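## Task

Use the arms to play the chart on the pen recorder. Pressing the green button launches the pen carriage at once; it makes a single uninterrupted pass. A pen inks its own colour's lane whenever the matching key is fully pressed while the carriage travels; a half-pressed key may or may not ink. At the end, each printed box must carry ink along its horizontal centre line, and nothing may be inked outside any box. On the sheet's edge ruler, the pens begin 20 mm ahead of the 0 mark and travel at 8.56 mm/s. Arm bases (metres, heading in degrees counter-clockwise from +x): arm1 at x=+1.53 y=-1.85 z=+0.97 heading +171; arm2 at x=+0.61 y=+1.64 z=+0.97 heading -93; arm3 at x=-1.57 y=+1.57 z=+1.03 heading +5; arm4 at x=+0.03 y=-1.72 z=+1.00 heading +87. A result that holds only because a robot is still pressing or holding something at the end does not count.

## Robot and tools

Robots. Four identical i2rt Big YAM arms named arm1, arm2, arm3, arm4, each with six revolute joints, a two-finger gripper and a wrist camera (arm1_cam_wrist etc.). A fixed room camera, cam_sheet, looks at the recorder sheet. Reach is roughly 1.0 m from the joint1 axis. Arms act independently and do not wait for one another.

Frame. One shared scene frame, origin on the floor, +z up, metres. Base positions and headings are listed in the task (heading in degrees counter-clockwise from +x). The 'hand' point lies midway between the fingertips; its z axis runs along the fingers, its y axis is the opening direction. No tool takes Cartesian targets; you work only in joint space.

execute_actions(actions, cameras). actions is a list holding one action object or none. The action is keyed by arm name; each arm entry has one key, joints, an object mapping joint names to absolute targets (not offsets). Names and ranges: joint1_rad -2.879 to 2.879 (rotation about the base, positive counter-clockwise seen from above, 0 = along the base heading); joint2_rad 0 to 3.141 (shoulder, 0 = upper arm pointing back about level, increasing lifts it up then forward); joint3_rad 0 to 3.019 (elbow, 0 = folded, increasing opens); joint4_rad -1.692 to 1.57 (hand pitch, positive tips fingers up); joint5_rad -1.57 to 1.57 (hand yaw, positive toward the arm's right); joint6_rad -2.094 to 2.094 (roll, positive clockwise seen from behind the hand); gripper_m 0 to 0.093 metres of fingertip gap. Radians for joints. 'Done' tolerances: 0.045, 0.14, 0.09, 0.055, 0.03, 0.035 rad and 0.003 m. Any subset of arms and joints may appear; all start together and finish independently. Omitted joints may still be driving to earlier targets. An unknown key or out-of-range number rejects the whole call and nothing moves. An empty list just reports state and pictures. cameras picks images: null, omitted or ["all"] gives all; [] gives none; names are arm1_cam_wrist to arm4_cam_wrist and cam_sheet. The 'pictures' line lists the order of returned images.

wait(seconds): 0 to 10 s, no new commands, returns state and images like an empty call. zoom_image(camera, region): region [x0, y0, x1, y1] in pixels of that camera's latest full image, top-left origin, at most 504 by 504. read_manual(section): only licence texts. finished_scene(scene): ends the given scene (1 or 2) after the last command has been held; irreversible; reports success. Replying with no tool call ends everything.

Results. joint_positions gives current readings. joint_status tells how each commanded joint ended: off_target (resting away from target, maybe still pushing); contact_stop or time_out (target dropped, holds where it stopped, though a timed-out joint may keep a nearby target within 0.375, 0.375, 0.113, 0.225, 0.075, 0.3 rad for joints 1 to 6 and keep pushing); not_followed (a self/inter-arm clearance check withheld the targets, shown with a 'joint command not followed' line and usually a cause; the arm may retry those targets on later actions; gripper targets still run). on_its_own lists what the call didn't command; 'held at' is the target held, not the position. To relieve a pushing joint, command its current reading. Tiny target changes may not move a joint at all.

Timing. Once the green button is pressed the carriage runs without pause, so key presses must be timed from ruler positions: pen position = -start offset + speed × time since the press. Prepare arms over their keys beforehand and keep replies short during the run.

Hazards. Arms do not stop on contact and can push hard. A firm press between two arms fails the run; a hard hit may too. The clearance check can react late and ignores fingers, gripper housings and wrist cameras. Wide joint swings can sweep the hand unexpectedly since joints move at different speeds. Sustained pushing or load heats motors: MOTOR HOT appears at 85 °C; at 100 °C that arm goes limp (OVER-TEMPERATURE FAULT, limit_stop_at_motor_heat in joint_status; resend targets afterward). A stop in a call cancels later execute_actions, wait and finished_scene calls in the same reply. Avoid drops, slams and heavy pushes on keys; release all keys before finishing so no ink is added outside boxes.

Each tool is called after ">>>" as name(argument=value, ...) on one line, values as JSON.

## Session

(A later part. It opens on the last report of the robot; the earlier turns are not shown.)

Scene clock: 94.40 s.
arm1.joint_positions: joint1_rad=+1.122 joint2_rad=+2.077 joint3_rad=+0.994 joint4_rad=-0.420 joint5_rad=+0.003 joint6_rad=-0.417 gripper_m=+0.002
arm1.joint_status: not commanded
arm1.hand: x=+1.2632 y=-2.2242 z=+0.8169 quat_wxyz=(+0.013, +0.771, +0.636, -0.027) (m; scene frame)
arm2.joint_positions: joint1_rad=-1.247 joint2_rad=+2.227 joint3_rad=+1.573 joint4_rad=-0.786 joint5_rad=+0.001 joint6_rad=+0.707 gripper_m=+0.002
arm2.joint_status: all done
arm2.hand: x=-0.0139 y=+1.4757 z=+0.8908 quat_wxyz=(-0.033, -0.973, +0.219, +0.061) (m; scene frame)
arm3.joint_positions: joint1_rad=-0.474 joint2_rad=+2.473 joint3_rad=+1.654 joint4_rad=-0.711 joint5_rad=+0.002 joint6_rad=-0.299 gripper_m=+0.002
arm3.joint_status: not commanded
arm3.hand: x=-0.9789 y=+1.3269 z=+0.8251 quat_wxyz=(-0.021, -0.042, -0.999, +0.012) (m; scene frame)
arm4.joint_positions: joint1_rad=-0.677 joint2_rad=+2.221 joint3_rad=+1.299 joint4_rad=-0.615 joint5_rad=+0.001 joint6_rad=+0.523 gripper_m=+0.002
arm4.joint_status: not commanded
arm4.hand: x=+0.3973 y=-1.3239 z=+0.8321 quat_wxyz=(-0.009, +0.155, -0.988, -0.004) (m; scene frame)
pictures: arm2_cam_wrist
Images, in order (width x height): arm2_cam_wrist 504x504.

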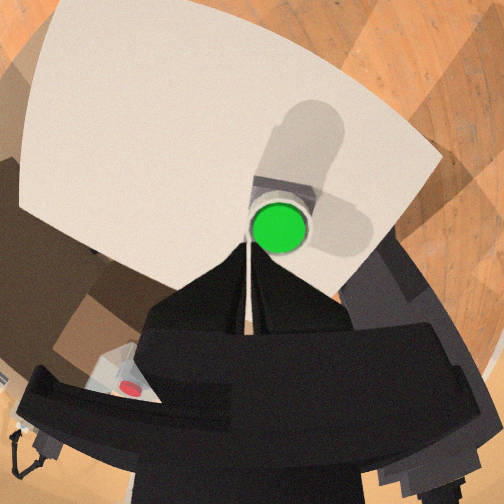

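>>> execute_actions(actions=[{"arm2":{"joints":{"joint2_rad":2.275}}}], cameras=[])

>>> wait(seconds=0.8)

>>> wait(seconds=2.15)

Scene clock: 101.03 s.
arm1.joint_positions: joint1_rad=+1.122 joint2_rad=+2.077 joint3_rad=+0.994 joint4_rad=-0.420 joint5_rad=+0.003 joint6_rad=-0.417 gripper_m=+0.002
arm1.joint_status: not commanded
arm1.hand: x=+1.2632 y=-2.2242 z=+0.8169 quat_wxyz=(+0.013, +0.771, +0.636, -0.027) (m; scene frame)
arm2.joint_positions: joint1_rad=-1.247 joint2_rad=+2.262 joint3_rad=+1.570 joint4_rad=-0.786 joint5_rad=+0.001 joint6_rad=+0.707 gripper_m=+0.002
arm2.joint_status: all done
arm2.hand: x=-0.0049 y=+1.4781 z=+0.8681 quat_wxyz=(-0.024, -0.974, +0.219, +0.044) (m; scene frame)
arm3.joint_positions: joint1_rad=-0.474 joint2_rad=+2.473 joint3_rad=+1.654 joint4_rad=-0.711 joint5_rad=+0.002 joint6_rad=-0.299 gripper_m=+0.002
arm3.joint_status: not commanded
arm3.hand: x=-0.9789 y=+1.3269 z=+0.8251 quat_wxyz=(-0.021, -0.042, -0.999, +0.012) (m; scene frame)
arm4.joint_positions: joint1_rad=-0.677 joint2_rad=+2.221 joint3_rad=+1.299 joint4_rad=-0.615 joint5_rad=+0.001 joint6_rad=+0.523 gripper_m=+0.002
arm4.joint_status: not commanded
arm4.hand: x=+0.3973 y=-1.3239 z=+0.8321 quat_wxyz=(-0.009, +0.155, -0.988, -0.004) (m; scene frame)
pictures: none
No camera images: the call's "cameras" was empty. Leave "cameras" out to get every camera's image.

Scene clock: 101.83 s.
arm1.joint_positions: joint1_rad=+1.122 joint2_rad=+2.077 joint3_rad=+0.994 joint4_rad=-0.420 joint5_rad=+0.003 joint6_rad=-0.417 gripper_m=+0.002
arm1.joint_status: not commanded
arm1.hand: x=+1.2632 y=-2.2242 z=+0.8169 quat_wxyz=(+0.013, +0.771, +0.636, -0.027) (m; scene frame)
arm2.joint_positions: joint1_rad=-1.247 joint2_rad=+2.262 joint3_rad=+1.570 joint4_rad=-0.786 joint5_rad=+0.001 joint6_rad=+0.707 gripper_m=+0.002
arm2.joint_status: all done
arm2.hand: x=-0.0049 y=+1.4781 z=+0.8681 quat_wxyz=(-0.024, -0.974, +0.219, +0.044) (m; scene frame)
arm3.joint_positions: joint1_rad=-0.474 joint2_rad=+2.473 joint3_rad=+1.654 joint4_rad=-0.711 joint5_rad=+0.002 joint6_rad=-0.299 gripper_m=+0.002
arm3.joint_status: not commanded
arm3.hand: x=-0.9789 y=+1.3269 z=+0.8251 quat_wxyz=(-0.021, -0.042, -0.999, +0.012) (m; scene frame)
arm4.joint_positions: joint1_rad=-0.677 joint2_rad=+2.221 joint3_rad=+1.299 joint4_rad=-0.615 joint5_rad=+0.001 joint6_rad=+0.523 gripper_m=+0.002
arm4.joint_status: not commanded
arm4.hand: x=+0.3973 y=-1.3239 z=+0.8321 quat_wxyz=(-0.009, +0.155, -0.988, -0.004) (m; scene frame)
wait: 0.80 s; at rest by 0.27 s
pictures: arm1_cam_wrist, arm2_cam_wrist, arm3_cam_wrist, arm4_cam_wrist, cam_sheet
Images, in order (width x height): arm1_cam_wrist 504x504, arm2_cam_wrist 504x504, arm3_cam_wrist 504x504, arm4_cam_wrist 504x504, cam_sheet 504x504.

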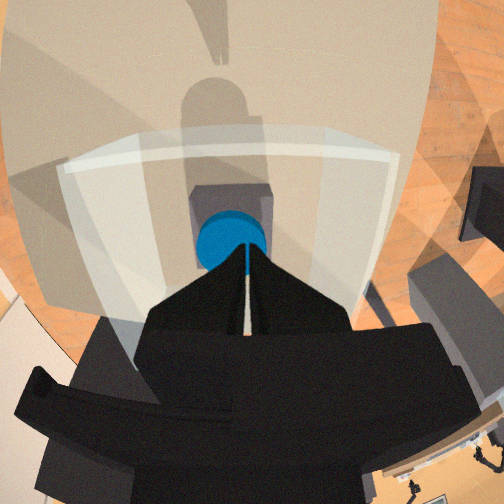

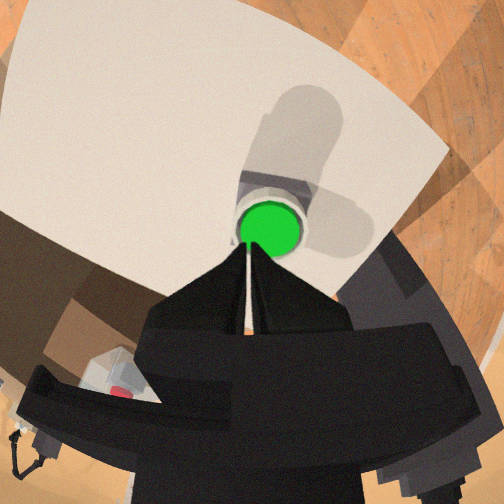

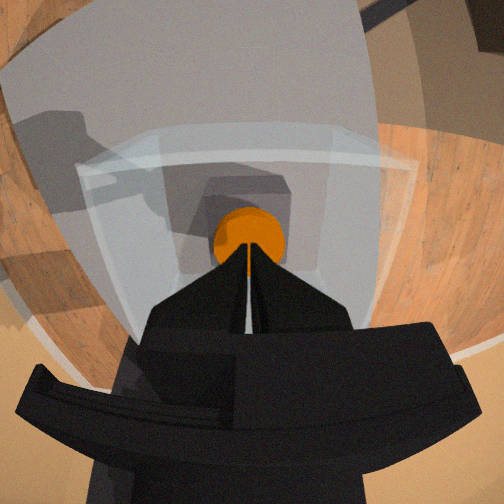

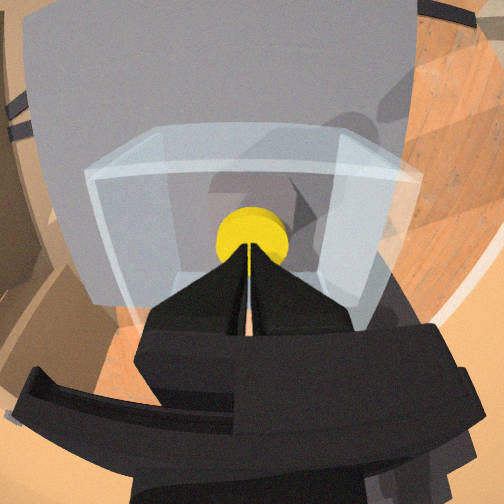

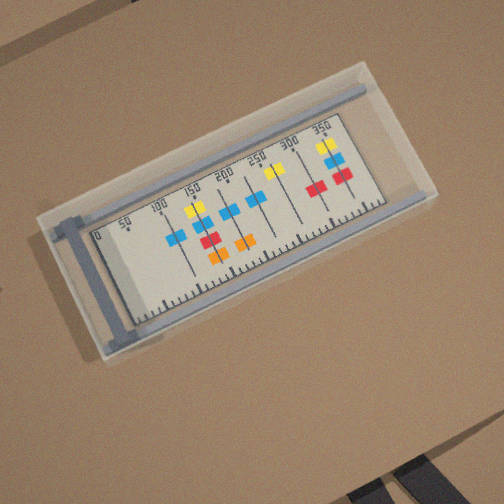

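Scene clock: 104.00 s.
arm1.joint_positions: joint1_rad=+1.122 joint2_rad=+2.077 joint3_rad=+0.994 joint4_rad=-0.420 joint5_rad=+0.003 joint6_rad=-0.417 gripper_m=+0.002
arm1.joint_status: not commanded
arm1.hand: x=+1.2632 y=-2.2242 z=+0.8169 quat_wxyz=(+0.013, +0.771, +0.636, -0.027) (m; scene frame)
arm2.joint_positions: joint1_rad=-1.247 joint2_rad=+2.262 joint3_rad=+1.570 joint4_rad=-0.786 joint5_rad=+0.001 joint6_rad=+0.707 gripper_m=+0.002
arm2.joint_status: all done
arm2.hand: x=-0.0049 y=+1.4781 z=+0.8681 quat_wxyz=(-0.024, -0.974, +0.219, +0.044) (m; scene frame)
arm3.joint_positions: joint1_rad=-0.474 joint2_rad=+2.473 joint3_rad=+1.654 joint4_rad=-0.711 joint5_rad=+0.002 joint6_rad=-0.299 gripper_m=+0.002
arm3.joint_status: not commanded
arm3.hand: x=-0.9789 y=+1.3269 z=+0.8251 quat_wxyz=(-0.021, -0.042, -0.999, +0.012) (m; scene frame)
arm4.joint_positions: joint1_rad=-0.677 joint2_rad=+2.221 joint3_rad=+1.299 joint4_rad=-0.615 joint5_rad=+0.001 joint6_rad=+0.523 gripper_m=+0.002
arm4.joint_status: not commanded
arm4.hand: x=+0.3973 y=-1.3239 z=+0.8321 quat_wxyz=(-0.009, +0.155, -0.988, -0.004) (m; scene frame)
wait: 2.17 s; at rest by 0.27 s
pictures: arm1_cam_wrist, arm2_cam_wrist, arm3_cam_wrist, arm4_cam_wrist, cam_sheet
Images, in order (width x height): arm1_cam_wrist 504x504, arm2_cam_wrist 504x504, arm3_cam_wrist 504x504, arm4_cam_wrist 504x504, cam_sheet 504x504.

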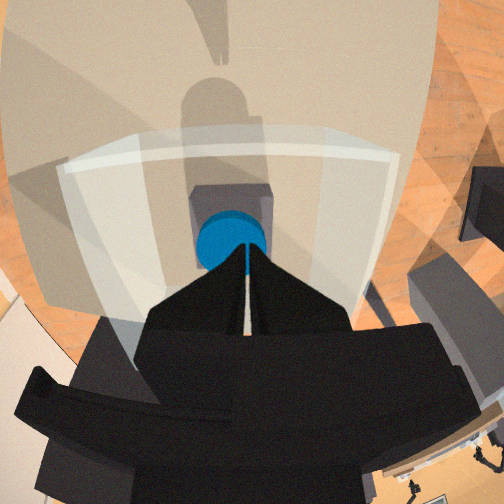

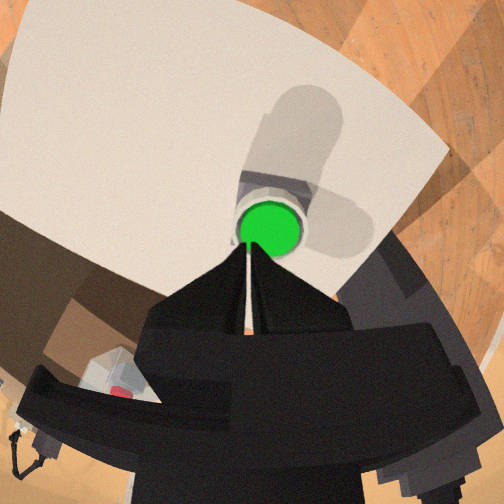

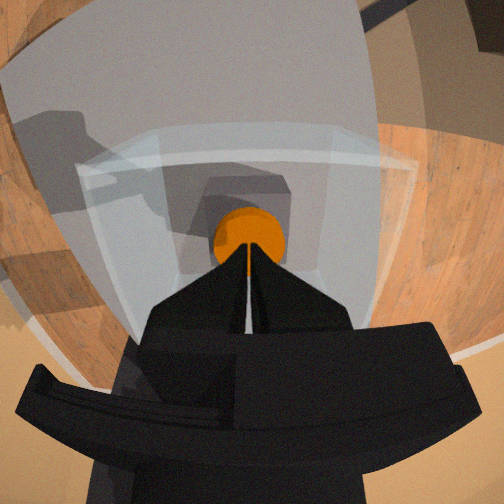

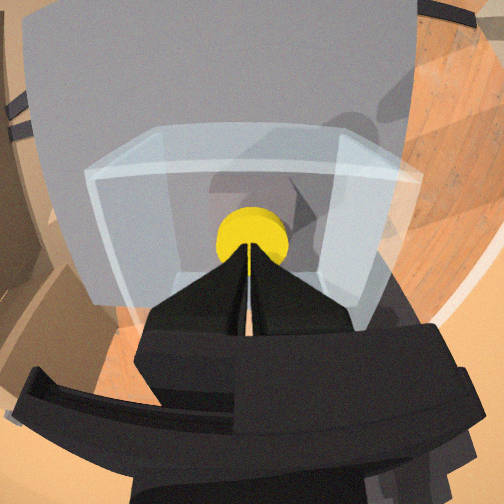

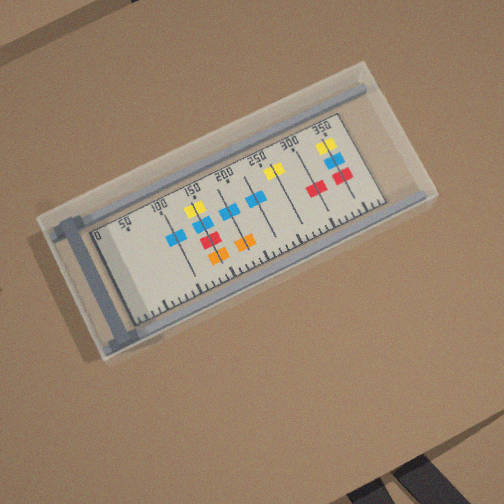

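>>> execute_actions(actions=[], cameras=[])

>>> execute_actions(actions=[{"arm1":{"joints":{"joint2_rad":2.20}},"arm3":{"joints":{"joint2_rad":2.57}}}], cameras=[])

>>> wait(seconds=0.9)

>>> execute_actions(actions=[{"arm1":{"joints":{"joint2_rad":2.07}},"arm3":{"joints":{"joint2_rad":2.455}}}], cameras=[])

Scene clock: 106.23 s.
arm1.joint_positions: joint1_rad=+1.122 joint2_rad=+2.077 joint3_rad=+0.994 joint4_rad=-0.420 joint5_rad=+0.003 joint6_rad=-0.417 gripper_m=+0.002
arm1.joint_status: not commanded
arm1.hand: x=+1.2632 y=-2.2242 z=+0.8169 quat_wxyz=(+0.013, +0.771, +0.636, -0.027) (m; scene frame)
arm2.joint_positions: joint1_rad=-1.247 joint2_rad=+2.262 joint3_rad=+1.570 joint4_rad=-0.786 joint5_rad=+0.001 joint6_rad=+0.707 gripper_m=+0.002
arm2.joint_status: all done
arm2.hand: x=-0.0049 y=+1.4781 z=+0.8681 quat_wxyz=(-0.024, -0.974, +0.219, +0.044) (m; scene frame)
arm3.joint_positions: joint1_rad=-0.474 joint2_rad=+2.473 joint3_rad=+1.654 joint4_rad=-0.711 joint5_rad=+0.002 joint6_rad=-0.299 gripper_m=+0.002
arm3.joint_status: not commanded
arm3.hand: x=-0.9789 y=+1.3269 z=+0.8251 quat_wxyz=(-0.021, -0.042, -0.999, +0.012) (m; scene frame)
arm4.joint_positions: joint1_rad=-0.677 joint2_rad=+2.221 joint3_rad=+1.299 joint4_rad=-0.615 joint5_rad=+0.001 joint6_rad=+0.523 gripper_m=+0.002
arm4.joint_status: not commanded
arm4.hand: x=+0.3973 y=-1.3239 z=+0.8321 quat_wxyz=(-0.009, +0.155, -0.988, -0.004) (m; scene frame)
pictures: none
No camera images: the call's "cameras" was empty. Leave "cameras" out to get every camera's image.

Scene clock: 107.00 s.
arm1.joint_positions: joint1_rad=+1.122 joint2_rad=+2.127 joint3_rad=+0.999 joint4_rad=-0.419 joint5_rad=+0.003 joint6_rad=-0.417 gripper_m=+0.002
arm1.joint_status: all done
arm1.hand: x=+1.2704 y=-2.2144 z=+0.7963 quat_wxyz=(+0.007, +0.772, +0.636, -0.005) (m; scene frame)
arm2.joint_positions: joint1_rad=-1.247 joint2_rad=+2.262 joint3_rad=+1.570 joint4_rad=-0.786 joint5_rad=+0.001 joint6_rad=+0.707 gripper_m=+0.002
arm2.joint_status: not commanded
arm2.hand: x=-0.0049 y=+1.4781 z=+0.8681 quat_wxyz=(-0.024, -0.974, +0.219, +0.044) (m; scene frame)
arm3.joint_positions: joint1_rad=-0.474 joint2_rad=+2.508 joint3_rad=+1.660 joint4_rad=-0.711 joint5_rad=+0.002 joint6_rad=-0.299 gripper_m=+0.002
arm3.joint_status: all done
arm3.hand: x=-0.9879 y=+1.3304 z=+0.8050 quat_wxyz=(-0.007, -0.042, -0.999, +0.007) (m; scene frame)
arm4.joint_positions: joint1_rad=-0.677 joint2_rad=+2.221 joint3_rad=+1.299 joint4_rad=-0.615 joint5_rad=+0.001 joint6_rad=+0.523 gripper_m=+0.002
arm4.joint_status: not commanded
arm4.hand: x=+0.3973 y=-1.3239 z=+0.8321 quat_wxyz=(-0.009, +0.155, -0.988, -0.004) (m; scene frame)
pictures: none
No camera images: the call's "cameras" was empty. Leave "cameras" out to get every camera's image.

Scene clock: 107.90 s.
arm1.joint_positions: joint1_rad=+1.122 joint2_rad=+2.127 joint3_rad=+0.999 joint4_rad=-0.419 joint5_rad=+0.003 joint6_rad=-0.417 gripper_m=+0.002
arm1.joint_status: all done
arm1.hand: x=+1.2704 y=-2.2144 z=+0.7963 quat_wxyz=(+0.007, +0.772, +0.636, -0.005) (m; scene frame)
arm2.joint_positions: joint1_rad=-1.247 joint2_rad=+2.262 joint3_rad=+1.570 joint4_rad=-0.786 joint5_rad=+0.001 joint6_rad=+0.707 gripper_m=+0.002
arm2.joint_status: not commanded
arm2.hand: x=-0.0049 y=+1.4781 z=+0.8681 quat_wxyz=(-0.024, -0.974, +0.219, +0.044) (m; scene frame)
arm3.joint_positions: joint1_rad=-0.474 joint2_rad=+2.508 joint3_rad=+1.660 joint4_rad=-0.711 joint5_rad=+0.002 joint6_rad=-0.299 gripper_m=+0.002
arm3.joint_status: all done
arm3.hand: x=-0.9879 y=+1.3304 z=+0.8050 quat_wxyz=(-0.007, -0.042, -0.999, +0.007) (m; scene frame)
arm4.joint_positions: joint1_rad=-0.677 joint2_rad=+2.221 joint3_rad=+1.299 joint4_rad=-0.615 joint5_rad=+0.001 joint6_rad=+0.523 gripper_m=+0.002
arm4.joint_status: not commanded
arm4.hand: x=+0.3973 y=-1.3239 z=+0.8321 quat_wxyz=(-0.009, +0.155, -0.988, -0.004) (m; scene frame)
wait: 0.90 s; at rest by 0.27 s
pictures: arm1_cam_wrist, arm2_cam_wrist, arm3_cam_wrist, arm4_cam_wrist, cam_sheet
Images, in order (width x height): arm1_cam_wrist 504x504, arm2_cam_wrist 504x504, arm3_cam_wrist 504x504, arm4_cam_wrist 504x504, cam_sheet 504x504.

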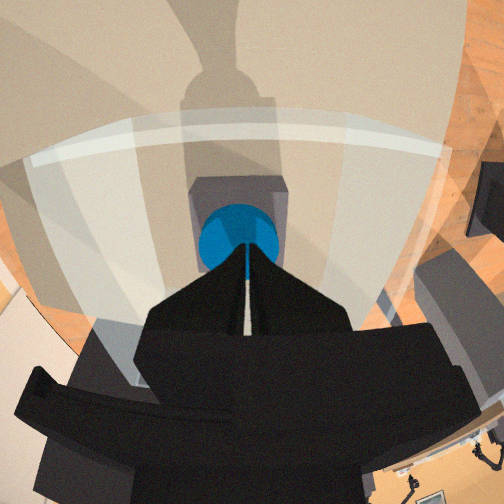

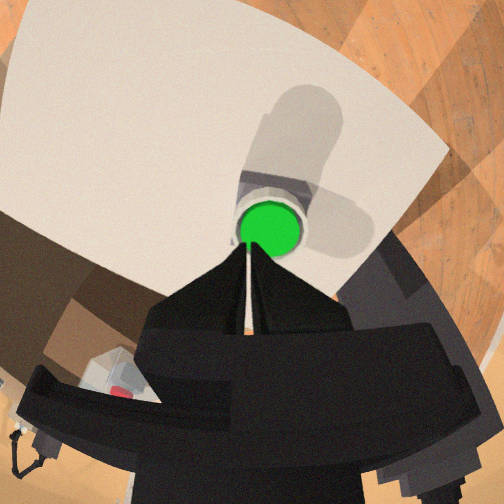

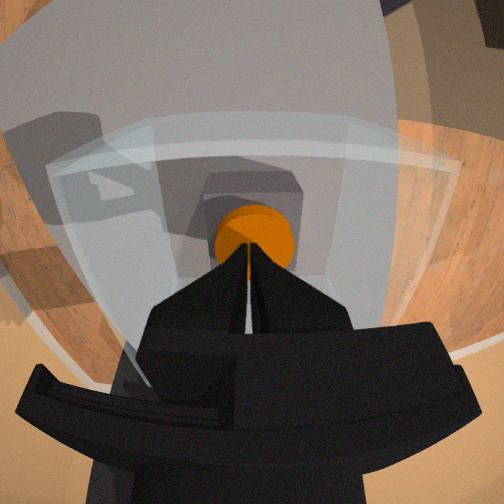

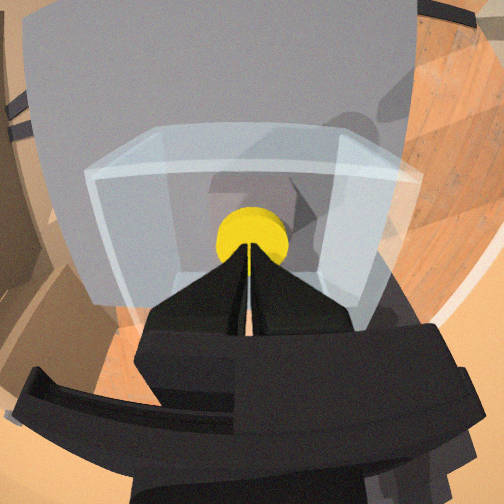

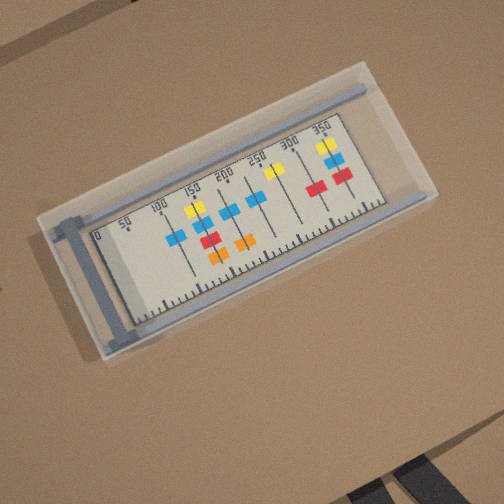

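Scene clock: 108.77 s.
arm1.joint_positions: joint1_rad=+1.122 joint2_rad=+2.076 joint3_rad=+0.994 joint4_rad=-0.419 joint5_rad=+0.003 joint6_rad=-0.417 gripper_m=+0.002
arm1.joint_status: all done
arm1.hand: x=+1.2631 y=-2.2243 z=+0.8171 quat_wxyz=(+0.014, +0.771, +0.636, -0.028) (m; scene frame)
arm2.joint_positions: joint1_rad=-1.247 joint2_rad=+2.262 joint3_rad=+1.570 joint4_rad=-0.786 joint5_rad=+0.001 joint6_rad=+0.707 gripper_m=+0.002
arm2.joint_status: not commanded
arm2.hand: x=-0.0049 y=+1.4781 z=+0.8681 quat_wxyz=(-0.024, -0.974, +0.219, +0.044) (m; scene frame)
arm3.joint_positions: joint1_rad=-0.474 joint2_rad=+2.473 joint3_rad=+1.654 joint4_rad=-0.711 joint5_rad=+0.002 joint6_rad=-0.299 gripper_m=+0.002
arm3.joint_status: all done
arm3.hand: x=-0.9791 y=+1.3270 z=+0.8249 quat_wxyz=(-0.021, -0.042, -0.999, +0.012) (m; scene frame)
arm4.joint_positions: joint1_rad=-0.677 joint2_rad=+2.221 joint3_rad=+1.299 joint4_rad=-0.615 joint5_rad=+0.001 joint6_rad=+0.523 gripper_m=+0.002
arm4.joint_status: not commanded
arm4.hand: x=+0.3973 y=-1.3239 z=+0.8321 quat_wxyz=(-0.009, +0.155, -0.988, -0.004) (m; scene frame)
pictures: none
No camera images: the call's "cameras" was empty. Leave "cameras" out to get every camera's image.

>>> zoom_image(camera="arm2_cam_wrist", region=[210, 170, 330, 290])

Region (210, 170, 330, 290) of arm2_cam_wrist's 504x504 image, scaled by 4.200, with more detail than that image has.

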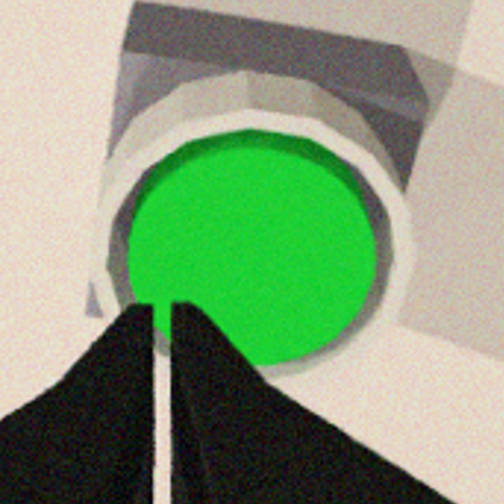

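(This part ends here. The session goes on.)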